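# Rest block centred over blue disc using three arms

## Task

Using the given foot positions and facings of the arms (arm1 at x=+0.62 y=+0.00 z=+0.72 facing +180; arm2 at x=-0.31 y=+0.54 z=+0.72 facing -60; arm3 at x=-0.31 y=-0.54 z=+0.72 facing +60; metres, degrees counter-clockwise from +x, scene frame), get the block resting above the blue disc painted on the table with the block's centre over the disc. When finished, neither the block nor any of the three sticks may be in contact with the table, and every post must still stand roughly at its starting spot. Any number of arms may help. The arrangement must stay in place without a robot holding it; release everything and move the arms away at the end.

## Robot and tools

Robots: three identical i2rt Big YAM arms named arm1, arm2 and arm3. Each has six revolute joints, a two-finger gripper and a wrist camera that sits on top of the hand looking toward the fingertips when joints 1 and 6 are at 0 and the hand is level. Reach is about 1.0 m from the joint1 axis. Two room cameras, cam_high and cam_low, are fixed and not on any arm.

Frame: one shared scene frame, origin on the floor, +z up. Arm feet sit on the table top at z=+0.72: arm1 at (+0.62, 0.00) facing +180 deg, arm2 at (-0.31, +0.54) facing -60 deg, arm3 at (-0.31, -0.54) facing +60 deg (angles counter-clockwise from +x). The hand point is midway between the fingertips; the hand z axis runs along the fingers, and the fingers open along hand y. Camera calibrations (K, distortion, T_world_to_cam, pos_world) are given per camera for 672x504 images; the real cameras may differ by a few degrees and millimetres, and wrist-camera poses inherit errors from joint readings.

Tool execute_actions: argument actions is a list holding either zero or one action. An action is an object keyed by arm name; each present arm gets an object "joints" mapping joint names to absolute targets (not offsets). Names and ranges: joint1_rad -2.879 to 2.879 (rotation about the foot, positive counter-clockwise seen from above, 0 points the way the foot faces); joint2_rad 0 to 3.141 (shoulder, 0 = upper arm back and about level, increasing lifts it up then forward); joint3_rad 0 to 3.019 (elbow, 0 = folded, increasing opens); joint4_rad -1.692 to 1.57 (hand pitch, positive tilts fingers up); joint5_rad -1.57 to 1.57 (hand yaw, positive to the arm's right); joint6_rad -2.094 to 2.094 (hand roll, positive clockwise seen from behind the hand); gripper_m 0 to 0.093 metres, the fingertip gap. Done-tolerances are about ±0.045, ±0.14, ±0.09, ±0.055, ±0.03, ±0.035 rad and ±0.003 m. Each arm's block lists only the joints you want to change; anything omitted keeps its old target and may still be pushing. All motions in one action start together but may end at different times; joints travel at different speeds, so the hand can swing wide between postures. An action runs at most 15 s. An unknown key or out-of-range number rejects the whole call with no motion. Optional cameras: a list of camera names (arm1_cam_wrist, arm2_cam_wrist, arm3_cam_wrist, cam_high, cam_low, or all); omitted, null or ["all"] gives every camera, [] gives none. Images arrive in the order given by the pictures line. An empty actions list just reports state and images. Example: {"arm1": {"joints": {"gripper_m": 0.05}}, "arm2": {"joints": {"joint1_rad": 0.3}}}.

Tool wait: seconds from 0 to 10; commands nothing new and returns state and images.

Tool zoom_image: camera plus region [x0, y0, x1, y1] in pixels of that camera's most recent full image, origin top-left, no larger than 504 by 504.

Tool read_manual: optional section "licences"; returns licence text only.

Tool finished_scene: scene number (1 or 2); ends that scene permanently and reports success. The goal must already hold stably. If a call in a reply reports a stop, later motion, wait and finish calls in that reply are skipped.

Reading results: joint_positions gives measured joints; joint torques are raw drive outputs with offsets and noise, not clean contact signals. joint_status tells how each commanded motion ended: off_target (rested short of target, may still push), contact_stop or time_out (target dropped, holding where it stopped; a timed-out joint may keep a target within 0.375, 0.375, 0.113, 0.225, 0.075, 0.3 rad of its position for joints 1-6 and keep pushing), not_followed (a self/inter-arm collision check blocked the arm's joint targets, often with a cause line; the gripper part still runs, and the arm may retry those targets on later actions), limit_stop_at_motor_heat. on_its_own lists joints the call did not command; "held at" is the target being held, not the position. To stop a joint pushing, command its reported position. Tiny target changes may not move a joint.

Cautions: the arms do not stop on contact and can push hard. Hard presses between two robots end the run; the collision check can act late and ignores fingers, gripper housings and wrist cameras. Sustained pushing or holding loads heats motors: MOTOR HOT appears from 85 °C, and at 100 °C an OVER-TEMPERATURE FAULT drops that arm until it cools. Held loads make joints sag. Do not drop, slam or knock objects, and never push anything out of the work area. Loose objects may occasionally be nudged by an outside disturbance. The robot keeps its last command while you think, so plan moves to be safe to hold. Shorter total robot motion is better.

Each tool is called after "Emit:" as a command line: name --argument value for each argument, lists and objects as JSON in quotes; but a table of rows of numbers goes row by row, as --pt "numbers of a row", without its own name.

## Session

I'll start by looking at the current state of the scene.

Emit:
execute_actions --actions '[]'

Scene clock: 0.00 s.
Joint torques (N m, as the arm reports them, + toward a larger angle): no reading
arm1.joint_positions: joint1_rad=+0.456 joint2_rad=+0.533 joint3_rad=+1.440 joint4_rad=-1.348 joint5_rad=-0.016 joint6_rad=+0.172 gripper_m=+0.095
arm1.joint_status: not commanded
arm1.hand: x=+0.4495 y=-0.0737 z=+1.3065 quat_wxyz=(+0.166, +0.837, +0.106, -0.510) (m; scene frame)
arm2.joint_positions: joint1_rad=+0.344 joint2_rad=+0.640 joint3_rad=+1.397 joint4_rad=-1.490 joint5_rad=+0.090 joint6_rad=+0.148 gripper_m=+0.095
arm2.joint_status: not commanded
arm2.hand: x=-0.1461 y=+0.3923 z=+1.2973 quat_wxyz=(-0.380, -0.380, -0.830, +0.151) (m; scene frame)
arm3.joint_positions: joint1_rad=-0.190 joint2_rad=+0.644 joint3_rad=+1.328 joint4_rad=-1.175 joint5_rad=+0.242 joint6_rad=+0.036 gripper_m=+0.095
arm3.joint_status: not commanded
arm3.hand: x=-0.0883 y=-0.3671 z=+1.2772 quat_wxyz=(-0.500, +0.269, -0.814, -0.119) (m; scene frame)
pictures: arm1_cam_wrist, arm2_cam_wrist, arm3_cam_wrist, cam_high, cam_low
Images, in order (width x height): arm1_cam_wrist 672x504, arm2_cam_wrist 672x504, arm3_cam_wrist 672x504, cam_high 672x504, cam_low 672x504.

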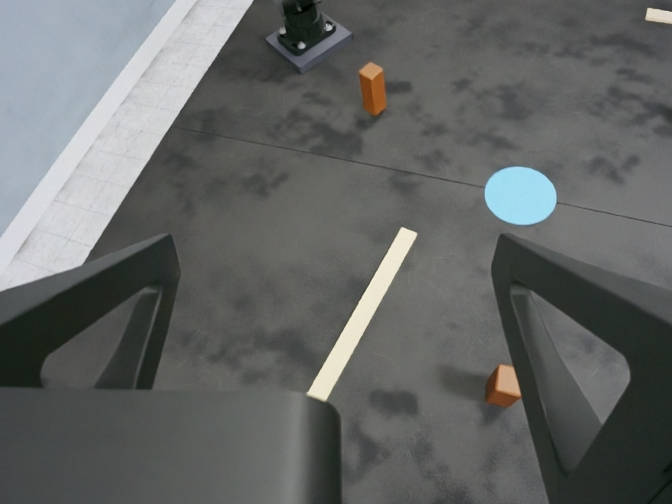

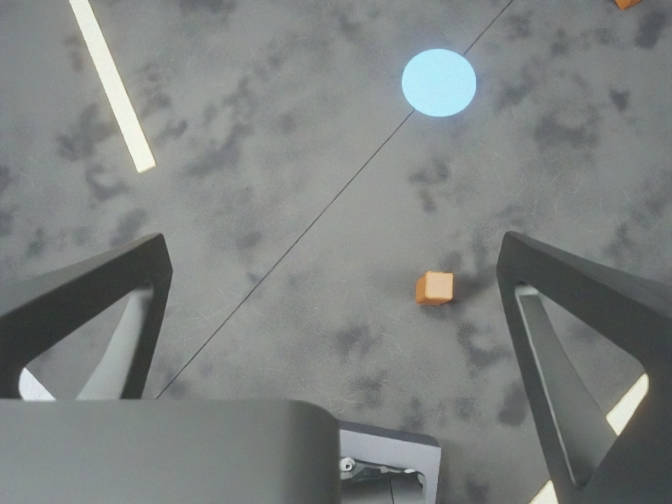

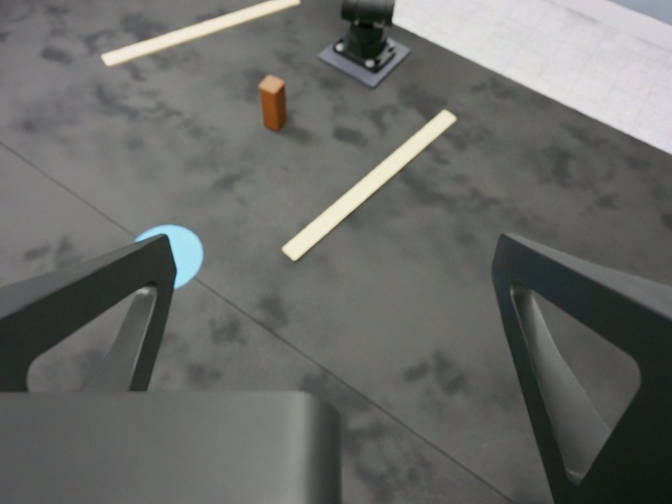

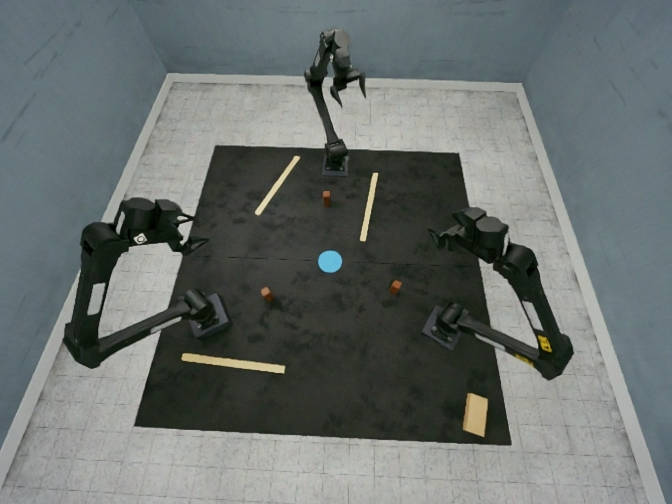

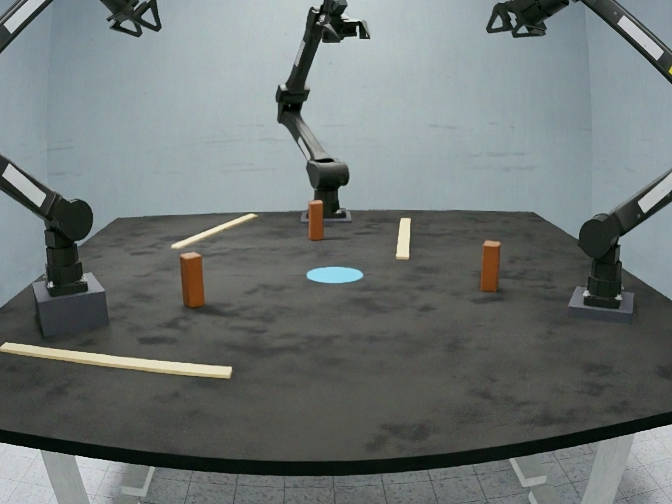

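Emit:
zoom_image --camera "cam_high" --region '[130, 130, 520, 450]'

Emit:
zoom_image --camera "cam_low" --region '[0, 180, 504, 420]'

Region (130, 130, 520, 450) of cam_high's 672x504 image, scaled by 1.292, with more detail than that image has; it fills the top 414 rows of this view, and the rest is white.

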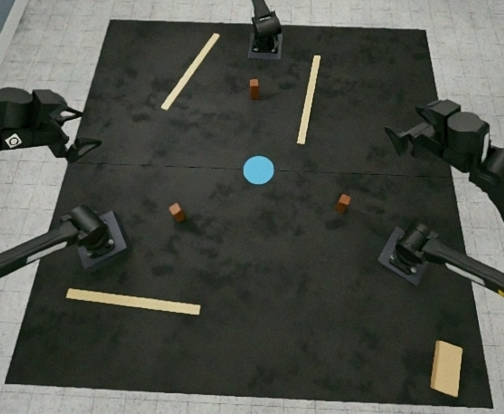

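Region (0, 180, 504, 420) of cam_low's 672x504 image, scaled by 1.000; it fills the top 240 rows of this view, and the rest is white.

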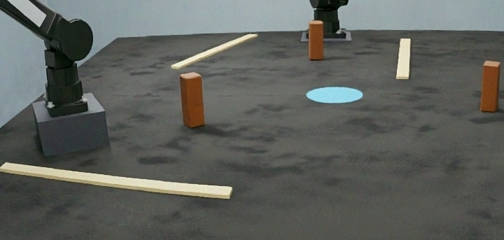

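Emit:
zoom_image --camera "cam_high" --region '[240, 140, 420, 310]'

Emit:
zoom_image --camera "cam_high" --region '[160, 270, 320, 400]'

Emit:
zoom_image --camera "cam_high" --region '[380, 270, 530, 450]'

Emit:
zoom_image --camera "cam_low" --region '[0, 230, 260, 400]'

Region (240, 140, 420, 310) of cam_high's 672x504 image, scaled by 2.800, with more detail than that image has.

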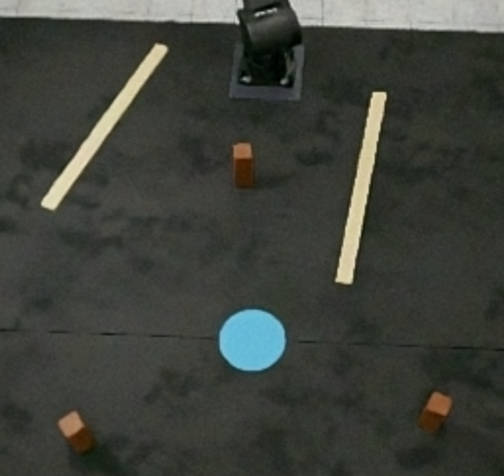

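Region (160, 270, 320, 400) of cam_high's 672x504 image, scaled by 3.150, with more detail than that image has; it fills the top 410 rows of this view, and the rest is white.

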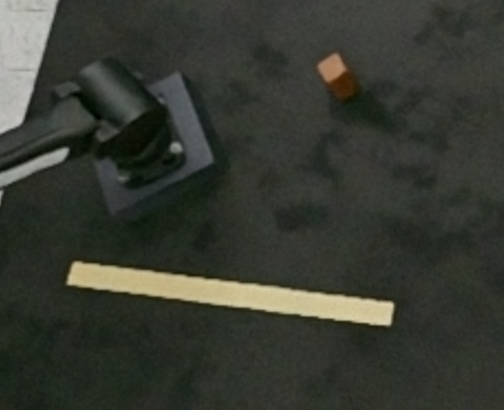

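Region (380, 270, 530, 450) of cam_high's 672x504 image, scaled by 2.800, with more detail than that image has.

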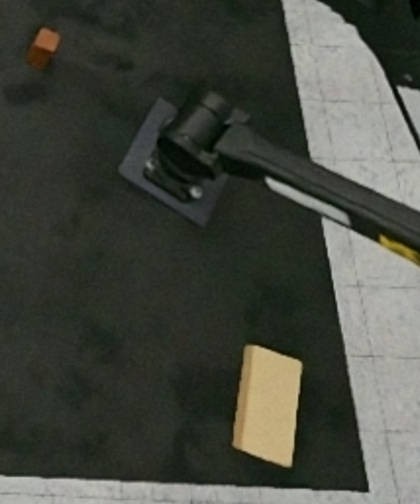

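Region (0, 230, 260, 400) of cam_low's 672x504 image, scaled by 1.938, with more detail than that image has; it fills the top 330 rows of this view, and the rest is white.

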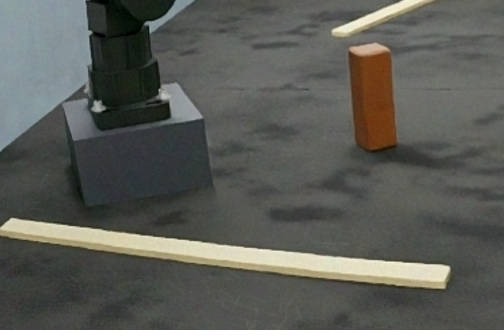

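Emit:
execute_actions --actions '[{"arm1": {"joints": {"joint1_rad": -0.042, "joint2_rad": 1.503, "joint3_rad": 1.382, "joint4_rad": -1.450, "joint5_rad": 0.0, "joint6_rad": -0.075}}, "arm2": {"joints": {"joint1_rad": -0.121, "joint2_rad": 1.520, "joint3_rad": 1.243, "joint4_rad": -1.294, "joint5_rad": 0.0, "joint6_rad": -0.105}}, "arm3": {"joints": {"joint1_rad": -0.033, "joint2_rad": 1.479, "joint3_rad": 1.334, "joint4_rad": -1.426, "joint5_rad": 0.0, "joint6_rad": -0.064}}}]'

Scene clock: 18.77 s.
Joint torques (N m, as the arm reports them, + toward a larger angle): arm1=[ -0.07 -12.53  10.77  -0.15   0.09  -0.12] | arm2=[  2.   -14.32   9.57   0.38  -0.05  -0.18] | arm3=[ -0.41 -10.83   8.26  -0.02  -0.14  -0.17]
arm1.joint_positions: joint1_rad=-0.038 joint2_rad=+1.503 joint3_rad=+1.383 joint4_rad=-1.436 joint5_rad=-0.003 joint6_rad=-0.065 gripper_m=+0.095
arm1.joint_status: all done
arm1.hand: x=+0.1746 y=+0.0351 z=+0.9496 quat_wxyz=(+0.005, +1.000, -0.005, -0.007) (m; scene frame)
arm2.joint_positions: joint1_rad=-0.124 joint2_rad=+1.522 joint3_rad=+1.236 joint4_rad=-1.302 joint5_rad=+0.000 joint6_rad=-0.096 gripper_m=+0.095
arm2.joint_status: all done
arm2.hand: x=-0.1299 y=+0.1437 z=+0.9488 quat_wxyz=(+0.007, -0.500, -0.866, +0.000) (m; scene frame)
arm3.joint_positions: joint1_rad=-0.035 joint2_rad=+1.486 joint3_rad=+1.324 joint4_rad=-1.417 joint5_rad=+0.003 joint6_rad=-0.050 gripper_m=+0.095
arm3.joint_status: all done
arm3.hand: x=-0.0644 y=-0.1784 z=+0.9427 quat_wxyz=(+0.011, +0.491, -0.871, +0.001) (m; scene frame)
pictures: arm1_cam_wrist, arm2_cam_wrist, arm3_cam_wrist, cam_high, cam_low
camera_calibration (this result's frames):
arm1_cam_wrist: T_world_to_cam=[[0.018821, 0.999766, -0.0106702, -0.032932], [0.816561, -0.00921197, 0.577186, -0.682229], [0.576952, -0.0195761, -0.816543, 0.798071], [0, 0, 0, 1]] pos_world=[0.0972529, 0.0422627, 1.04508]
arm2_cam_wrist: T_world_to_cam=[[-0.867796, -0.496821, 0.00995904, -0.0493569], [-0.395898, 0.70335, 0.590393, -0.706062], [-0.300324, 0.508398, -0.807055, 0.776577], [0, 0, 0, 1]] pos_world=[-0.0891357, 0.077277, 1.04409]
arm3_cam_wrist: T_world_to_cam=[[0.846919, -0.531711, -0.00344655, -0.0324888], [-0.427606, -0.684923, 0.589943, -0.703095], [-0.31604, -0.49816, -0.807438, 0.776919], [0, 0, 0, 1]] pos_world=[-0.0275952, -0.111811, 1.04199]
Images, in order (width x height): arm1_cam_wrist 672x504, arm2_cam_wrist 672x504, arm3_cam_wrist 672x504, cam_high 672x504, cam_low 672x504.

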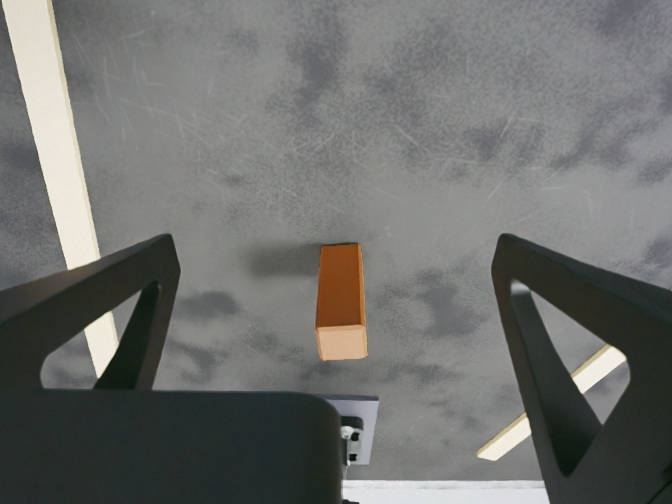

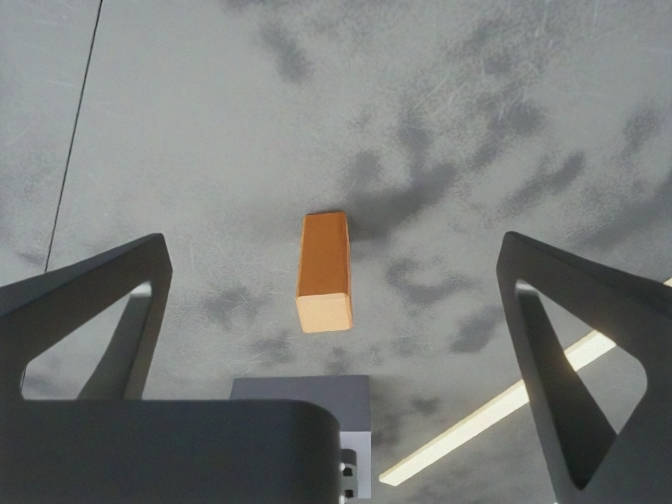

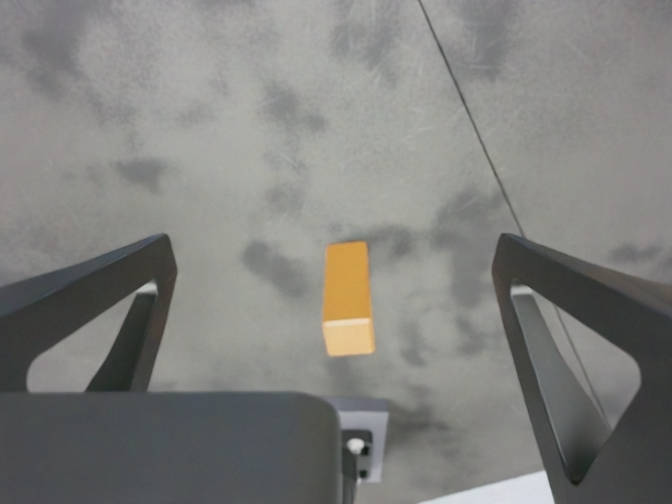

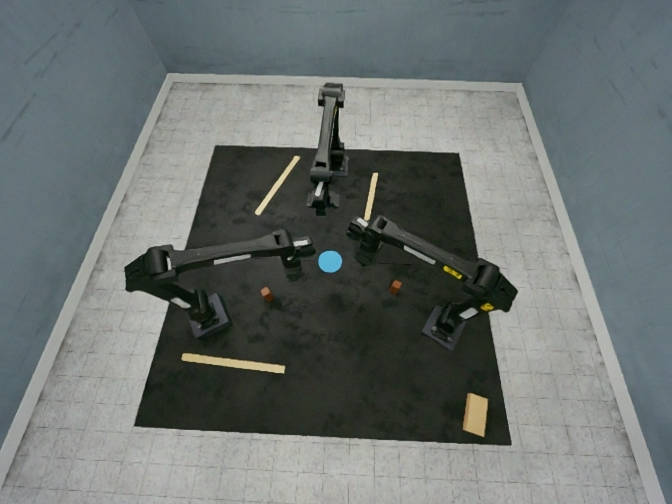

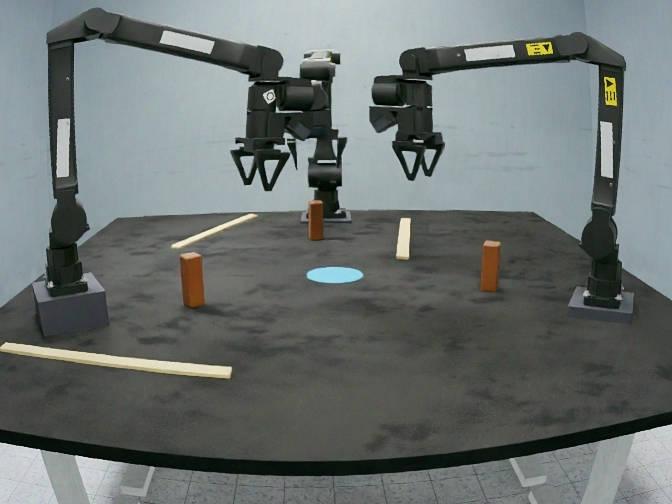

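Emit:
zoom_image --camera "arm1_cam_wrist" --region '[270, 220, 420, 380]'

Emit:
zoom_image --camera "arm2_cam_wrist" --region '[250, 190, 400, 350]'

Emit:
zoom_image --camera "arm3_cam_wrist" --region '[270, 220, 420, 380]'

Region (270, 220, 420, 380) of arm1_cam_wrist's 672x504 image, scaled by 3.150, with more detail than that image has; it fills the left 472 columns of this view, and the rest is white.

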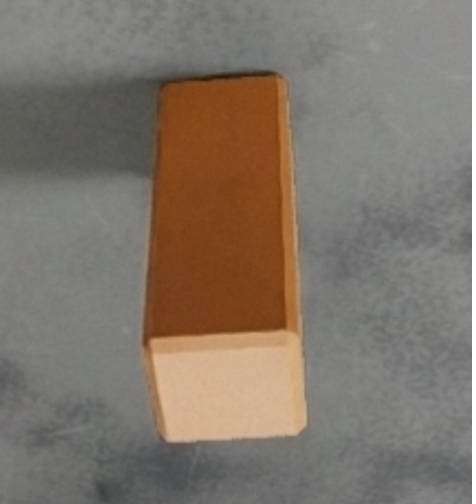

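Region (250, 190, 400, 350) of arm2_cam_wrist's 672x504 image, scaled by 3.150, with more detail than that image has; it fills the left 472 columns of this view, and the rest is white.

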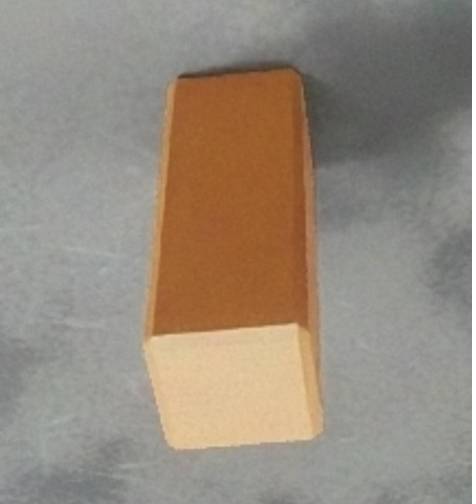

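Region (270, 220, 420, 380) of arm3_cam_wrist's 672x504 image, scaled by 3.150, with more detail than that image has; it fills the left 472 columns of this view, and the rest is white.

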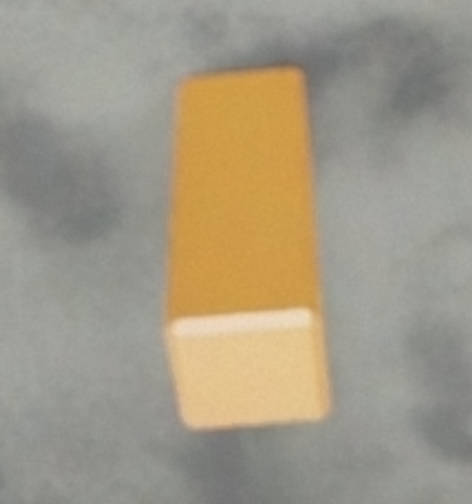

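Emit:
execute_actions --actions '[{"arm1": {"joints": {"joint1_rad": -0.095, "joint2_rad": 1.126, "joint3_rad": 0.796, "joint4_rad": -1.240, "joint5_rad": 0.0, "joint6_rad": -0.131}}, "arm2": {"joints": {"joint1_rad": -0.151, "joint2_rad": 1.232, "joint3_rad": 0.697, "joint4_rad": -1.036, "joint5_rad": 0.0, "joint6_rad": -0.123}}, "arm3": {"joints": {"joint1_rad": -0.084, "joint2_rad": 1.104, "joint3_rad": 0.751, "joint4_rad": -1.205, "joint5_rad": 0.0, "joint6_rad": -0.119}}}]'

Scene clock: 27.33 s.
Joint torques (N m, as the arm reports them, + toward a larger angle): arm1=[-0.09 -5.44  9.88  0.93  0.08 -0.12] | arm2=[ 1.24 -7.83  8.86  0.53 -0.03 -0.19] | arm3=[-0.25 -3.26  7.66  0.75 -0.09 -0.15]
arm1.joint_positions: joint1_rad=-0.091 joint2_rad=+1.119 joint3_rad=+0.801 joint4_rad=-1.254 joint5_rad=-0.003 joint6_rad=-0.121 gripper_m=+0.095
arm1.joint_status: all done
arm1.hand: x=+0.3424 y=+0.0367 z=+0.8639 quat_wxyz=(+0.006, +1.000, -0.003, +0.001) (m; scene frame)
arm2.joint_positions: joint1_rad=-0.147 joint2_rad=+1.230 joint3_rad=+0.687 joint4_rad=-1.048 joint5_rad=+0.000 joint6_rad=-0.114 gripper_m=+0.095
arm2.joint_status: all done
arm2.hand: x=-0.1993 y=+0.2787 z=+0.8566 quat_wxyz=(+0.009, -0.502, -0.865, -0.001) (m; scene frame)
arm3.joint_positions: joint1_rad=-0.085 joint2_rad=+1.095 joint3_rad=+0.744 joint4_rad=-1.216 joint5_rad=+0.002 joint6_rad=-0.105 gripper_m=+0.095
arm3.joint_status: all done
arm3.hand: x=-0.1465 y=-0.3226 z=+0.8592 quat_wxyz=(+0.005, +0.493, -0.870, -0.003) (m; scene frame)
pictures: arm1_cam_wrist, arm2_cam_wrist, arm3_cam_wrist, cam_high, cam_low
camera_calibration (this result's frames):
arm1_cam_wrist: T_world_to_cam=[[0.0158114, 0.999807, -0.0116571, -0.0367623], [0.807372, -0.00588897, 0.590014, -0.777777], [0.589831, -0.0187406, -0.807309, 0.618837], [0, 0, 0, 1]] pos_world=[0.263527, 0.0437723, 0.958063]
arm2_cam_wrist: T_world_to_cam=[[-0.870255, -0.492513, 0.00929501, -0.0427581], [-0.391867, 0.703605, 0.592774, -0.775415], [-0.298489, 0.512222, -0.805316, 0.61044], [0, 0, 0, 1]] pos_world=[-0.158861, 0.211846, 0.951639]
arm3_cam_wrist: T_world_to_cam=[[0.849285, -0.527921, -0.00364066, -0.0381921], [-0.428342, -0.693087, 0.579788, -0.781666], [-0.308606, -0.490846, -0.814759, 0.621515], [0, 0, 0, 1]] pos_world=[-0.110581, -0.256856, 0.959447]
Images, in order (width x height): arm1_cam_wrist 672x504, arm2_cam_wrist 672x504, arm3_cam_wrist 672x504, cam_high 672x504, cam_low 672x504.

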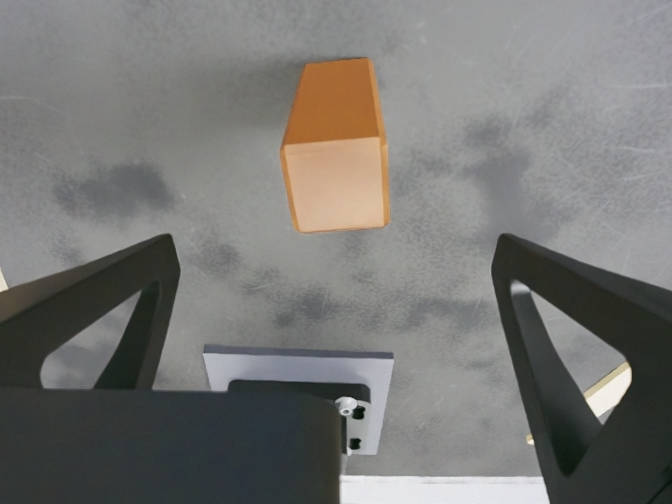

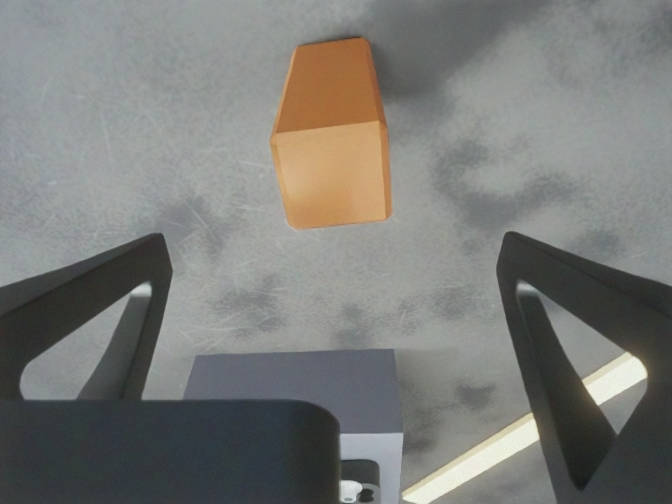

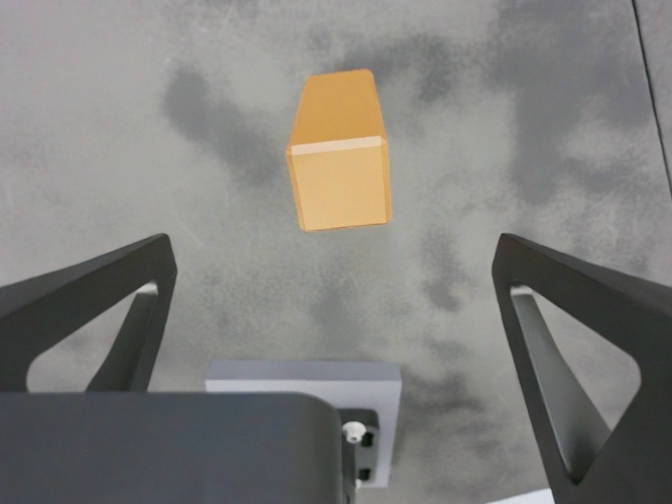

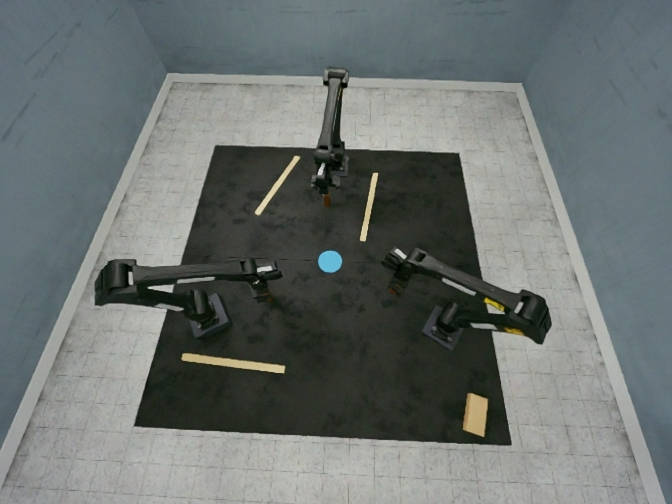

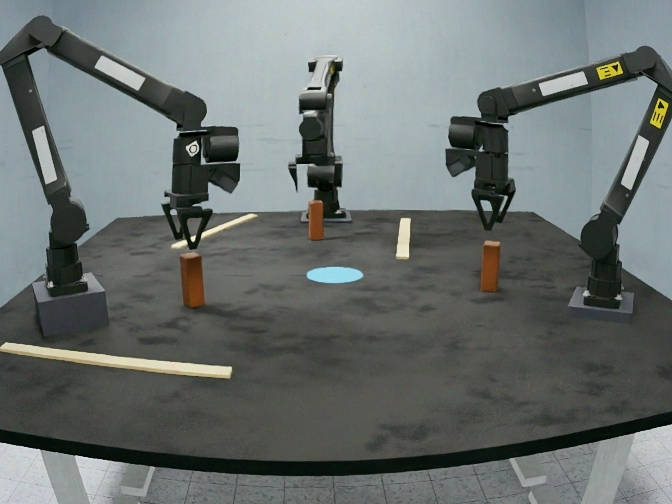

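Emit:
zoom_image --camera "arm1_cam_wrist" --region '[240, 40, 440, 250]'

Emit:
zoom_image --camera "arm2_cam_wrist" --region '[240, 30, 440, 240]'

Emit:
zoom_image --camera "arm3_cam_wrist" --region '[240, 40, 440, 250]'

Emit:
zoom_image --camera "cam_low" --region '[120, 120, 540, 320]'

Region (240, 40, 440, 250) of arm1_cam_wrist's 672x504 image, scaled by 2.400, with more detail than that image has; it fills the left 480 columns of this view, and the rest is white.

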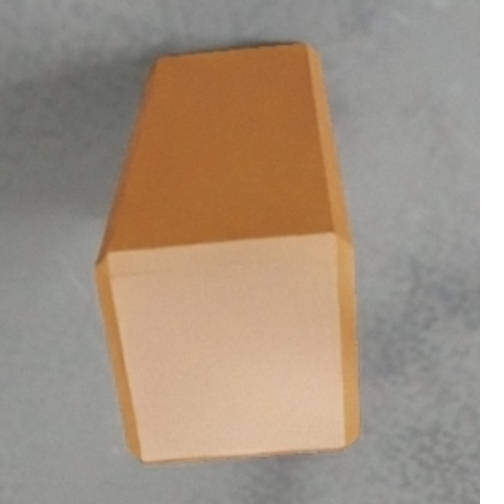

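Region (240, 30, 440, 240) of arm2_cam_wrist's 672x504 image, scaled by 2.400, with more detail than that image has; it fills the left 480 columns of this view, and the rest is white.

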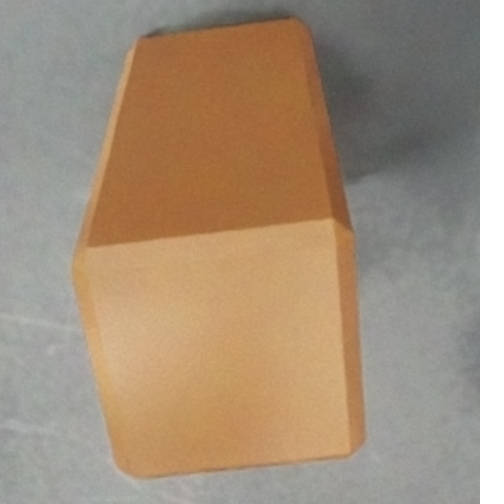

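Region (240, 40, 440, 250) of arm3_cam_wrist's 672x504 image, scaled by 2.400, with more detail than that image has; it fills the left 480 columns of this view, and the rest is white.

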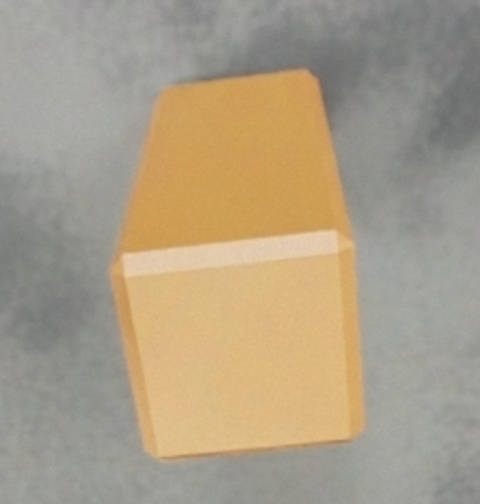

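Region (120, 120, 540, 320) of cam_low's 672x504 image, scaled by 1.200, with more detail than that image has; it fills the top 240 rows of this view, and the rest is white.

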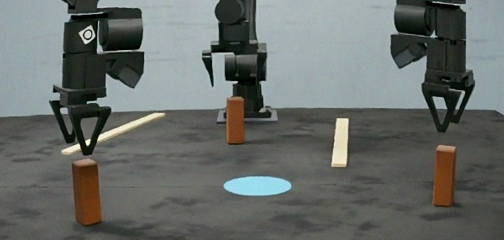

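Emit:
execute_actions --actions '[{"arm1": {"joints": {"joint1_rad": -1.168, "joint2_rad": 1.198, "joint3_rad": 1.039, "joint4_rad": -1.422, "joint5_rad": 0.0, "joint6_rad": -0.809}}, "arm2": {"joints": {"joint1_rad": -1.645, "joint2_rad": 0.933, "joint3_rad": 0.700, "joint4_rad": -1.316, "joint5_rad": 0.0, "joint6_rad": -1.04}}, "arm3": {"joints": {"joint1_rad": -0.487, "joint2_rad": 1.5, "joint3_rad": 1.7, "joint4_rad": -1.53, "joint5_rad": 0.0, "joint6_rad": 0.69}}}]'

Emit:
execute_actions --actions '[{"arm3": {"joints": {"joint2_rad": 2.236, "joint3_rad": 2.205}}}]'

Scene clock: 37.93 s.
Joint torques (N m, as the arm reports them, + toward a larger angle): arm1=[-0.25 -7.65 13.05 -0.25 -0.03 -0.12] | arm2=[ 1.51 -3.81 10.42 -0.35 -0.12 -0.16] | arm3=[  0.32 -12.29  11.58   0.3    0.03   0.14]
arm1.joint_positions: joint1_rad=-1.162 joint2_rad=+1.200 joint3_rad=+1.014 joint4_rad=-1.408 joint5_rad=-0.002 joint6_rad=-0.799 gripper_m=+0.095
arm1.joint_status: all done
arm1.hand: x=+0.5047 y=+0.2976 z=+0.9180 quat_wxyz=(+0.014, +0.980, -0.198, +0.006) (m; scene frame)
arm2.joint_positions: joint1_rad=-1.641 joint2_rad=+0.926 joint3_rad=+0.687 joint4_rad=-1.304 joint5_rad=+0.001 joint6_rad=-1.031 gripper_m=+0.095
arm2.joint_status: all done
arm2.hand: x=-0.5101 y=+0.4339 z=+0.9280 quat_wxyz=(+0.003, -0.728, -0.686, +0.019) (m; scene frame)
arm3.joint_positions: joint1_rad=-0.496 joint2_rad=+1.513 joint3_rad=+1.650 joint4_rad=-1.522 joint5_rad=+0.001 joint6_rad=+0.676 gripper_m=+0.095
arm3.joint_status: all done
arm3.hand: x=+0.1225 y=-0.2937 z=+1.0568 quat_wxyz=(-0.069, -0.079, -0.993, -0.050) (m; scene frame)
pictures: arm1_cam_wrist, arm2_cam_wrist, arm3_cam_wrist, cam_high, cam_low
camera_calibration (this result's frames):
arm1_cam_wrist: T_world_to_cam=[[0.397866, 0.917089, -0.0254938, -0.455036], [0.737694, -0.30327, 0.603187, -0.827634], [0.545445, -0.258795, -0.797192, 0.656215], [0, 0, 0, 1]] pos_world=[0.433654, 0.336137, 1.01075]
arm2_cam_wrist: T_world_to_cam=[[-0.997544, 0.0625501, 0.0315056, -0.563764], [0.0694415, 0.824831, 0.561099, -0.836648], [0.00910999, 0.561909, -0.827149, 0.651305], [0, 0, 0, 1]] pos_world=[-0.510215, 0.359382, 1.02593]
arm3_cam_wrist: T_world_to_cam=[[-0.168299, -0.980008, -0.106111, -0.150497], [-0.880967, 0.101244, 0.462219, -0.348036], [-0.442235, 0.171271, -0.880394, 1.15982], [0, 0, 0, 1]] pos_world=[0.180977, -0.310896, 1.166]
Images, in order (width x height): arm1_cam_wrist 672x504, arm2_cam_wrist 672x504, arm3_cam_wrist 672x504, cam_high 672x504, cam_low 672x504.

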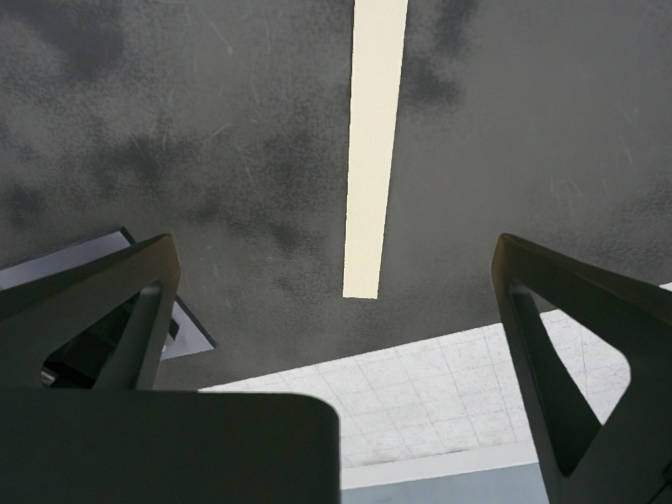

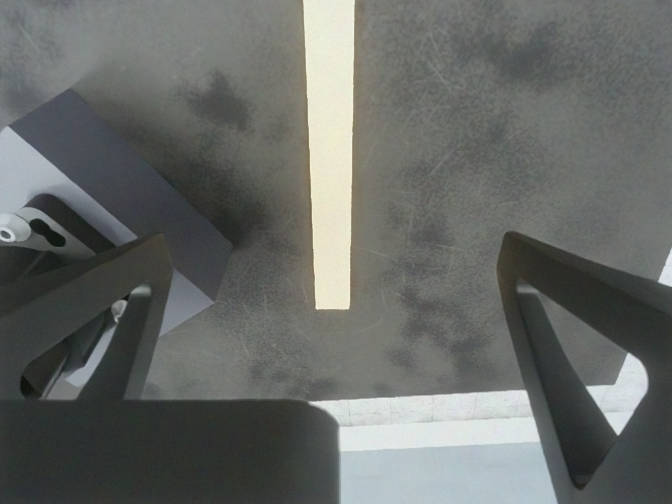

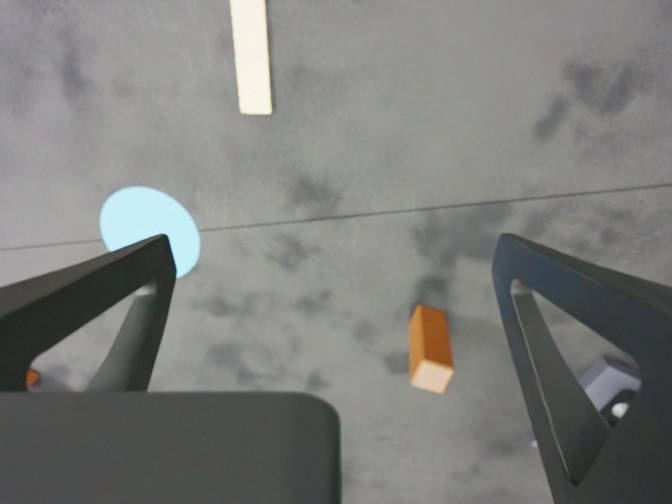

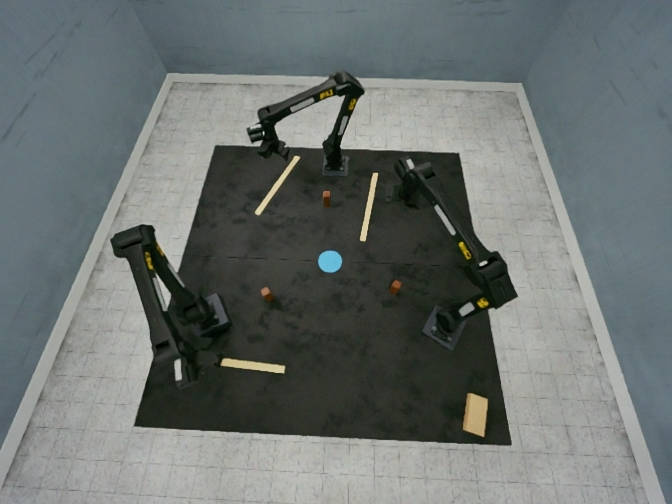

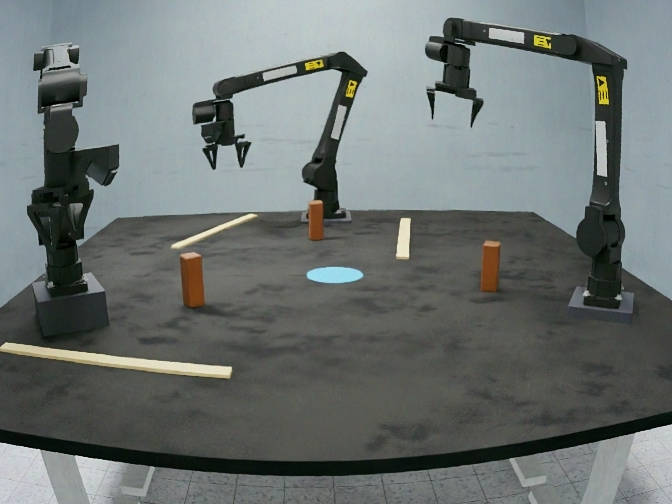

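Scene clock: 39.50 s.
Joint torques (N m, as the arm reports them, + toward a larger angle): arm1=[-0.33 -7.69 13.09 -0.25 -0.03 -0.12] | arm2=[ 1.43 -3.42 10.37 -0.46 -0.13 -0.18] | arm3=[  0.29 -24.08  11.5    0.13   0.04   0.15]
arm1.joint_positions: joint1_rad=-1.162 joint2_rad=+1.200 joint3_rad=+1.014 joint4_rad=-1.408 joint5_rad=-0.002 joint6_rad=-0.800 gripper_m=+0.095
arm1.joint_status: not commanded
arm1.hand: x=+0.5047 y=+0.2976 z=+0.9180 quat_wxyz=(+0.014, +0.980, -0.198, +0.006) (m; scene frame)
arm2.joint_positions: joint1_rad=-1.641 joint2_rad=+0.926 joint3_rad=+0.687 joint4_rad=-1.304 joint5_rad=+0.001 joint6_rad=-1.031 gripper_m=+0.095
arm2.joint_status: not commanded
arm2.hand: x=-0.5101 y=+0.4339 z=+0.9280 quat_wxyz=(+0.003, -0.728, -0.686, +0.019) (m; scene frame)
arm3.joint_positions: joint1_rad=-0.496 joint2_rad=+2.278 joint3_rad=+2.150 joint4_rad=-1.529 joint5_rad=+0.001 joint6_rad=+0.676 gripper_m=+0.095
arm3.joint_status: all done
arm3.hand: x=+0.2801 y=-0.2024 z=+0.8115 quat_wxyz=(+0.043, -0.079, -0.996, +0.027) (m; scene frame)
pictures: arm1_cam_wrist, arm2_cam_wrist, arm3_cam_wrist, cam_high, cam_low
camera_calibration (this result's frames):
arm1_cam_wrist: T_world_to_cam=[[0.397516, 0.917241, -0.0255008, -0.454898], [0.737816, -0.302988, 0.60318, -0.827773], [0.545534, -0.258589, -0.797198, 0.656114], [0, 0, 0, 1]] pos_world=[0.433641, 0.33611, 1.01075]
arm2_cam_wrist: T_world_to_cam=[[-0.997568, 0.0621694, 0.0315144, -0.563619], [0.0691316, 0.82485, 0.561108, -0.836823], [0.0088891, 0.561922, -0.827142, 0.651181], [0, 0, 0, 1]] pos_world=[-0.510186, 0.359381, 1.02593]
arm3_cam_wrist: T_world_to_cam=[[-0.172201, -0.982787, 0.0669087, -0.200441], [-0.750459, 0.174885, 0.637359, -0.268794], [-0.638089, 0.0595416, -0.767657, 0.938725], [0, 0, 0, 1]] pos_world=[0.362755, -0.205876, 0.905348]
Images, in order (width x height): arm1_cam_wrist 672x504, arm2_cam_wrist 672x504, arm3_cam_wrist 672x504, cam_high 672x504, cam_low 672x504.

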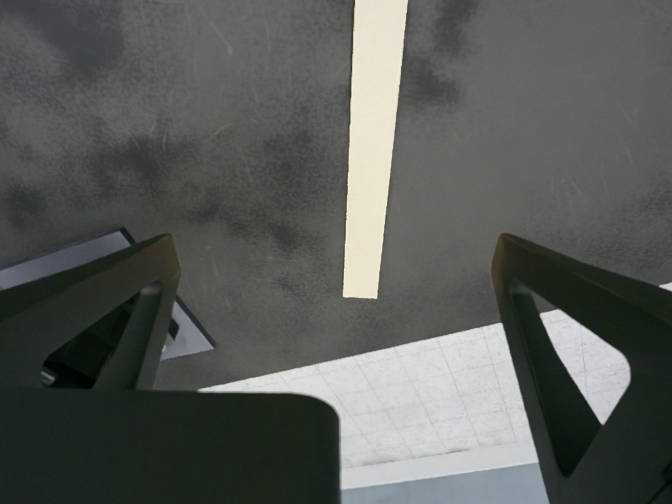

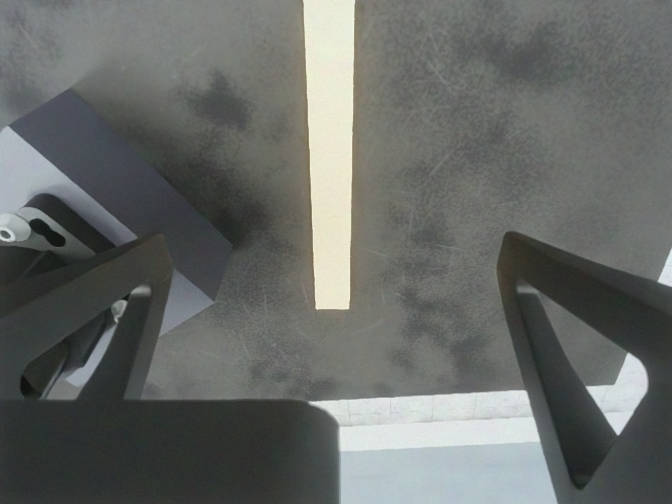

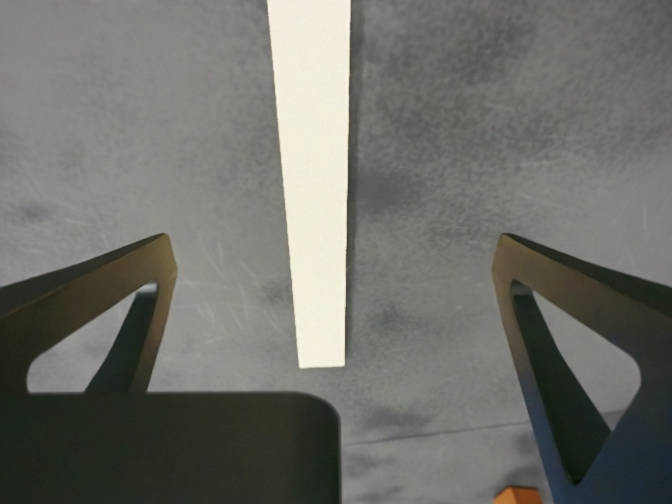

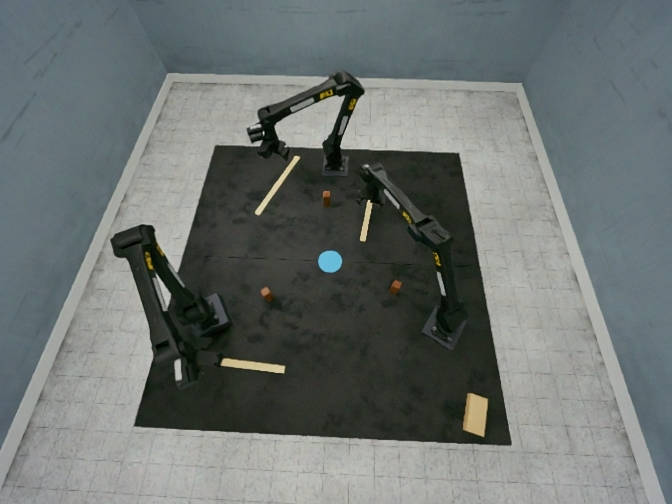

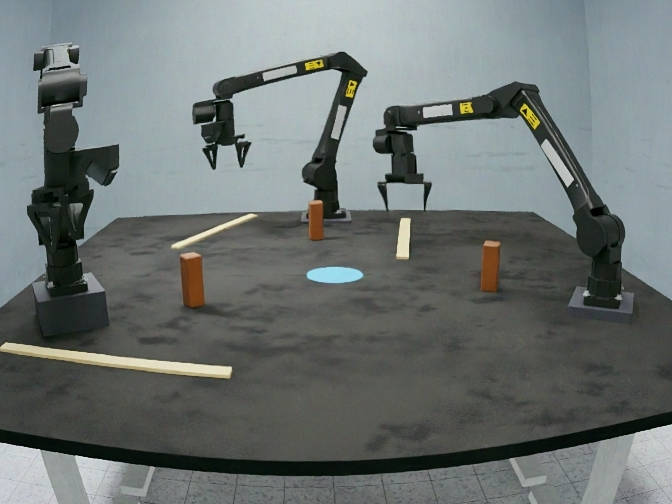

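Emit:
zoom_image --camera "arm1_cam_wrist" --region '[140, 0, 540, 320]'

Emit:
zoom_image --camera "arm2_cam_wrist" --region '[140, 0, 540, 320]'

Emit:
zoom_image --camera "arm3_cam_wrist" --region '[140, 0, 540, 400]'

Region (140, 0, 540, 320) of arm1_cam_wrist's 672x504 image, scaled by 1.260, with more detail than that image has; it fills the top 403 rows of this view, and the rest is white.

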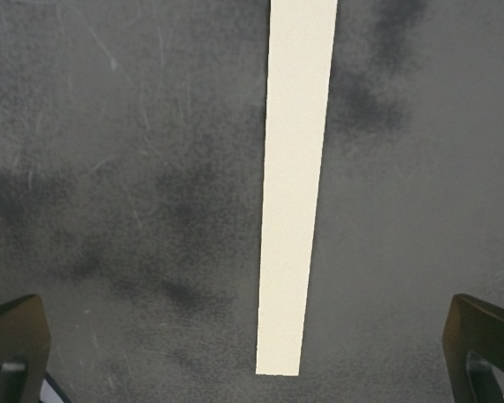

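Region (140, 0, 540, 320) of arm2_cam_wrist's 672x504 image, scaled by 1.260, with more detail than that image has; it fills the top 403 rows of this view, and the rest is white.

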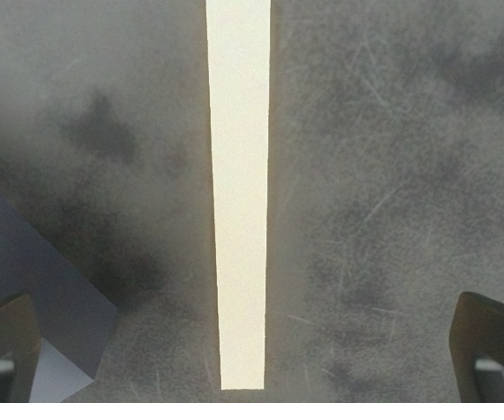

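Region (140, 0, 540, 400) of arm3_cam_wrist's 672x504 image, scaled by 1.260, with more detail than that image has.

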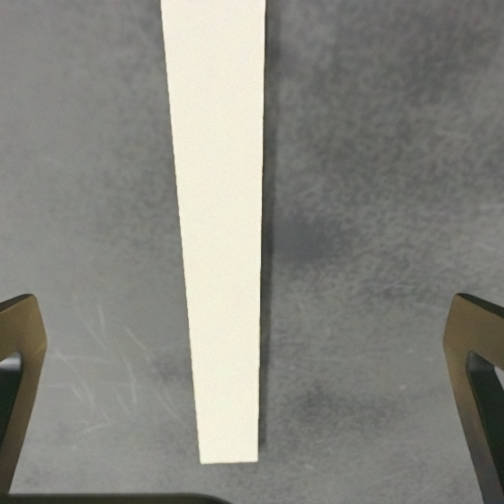

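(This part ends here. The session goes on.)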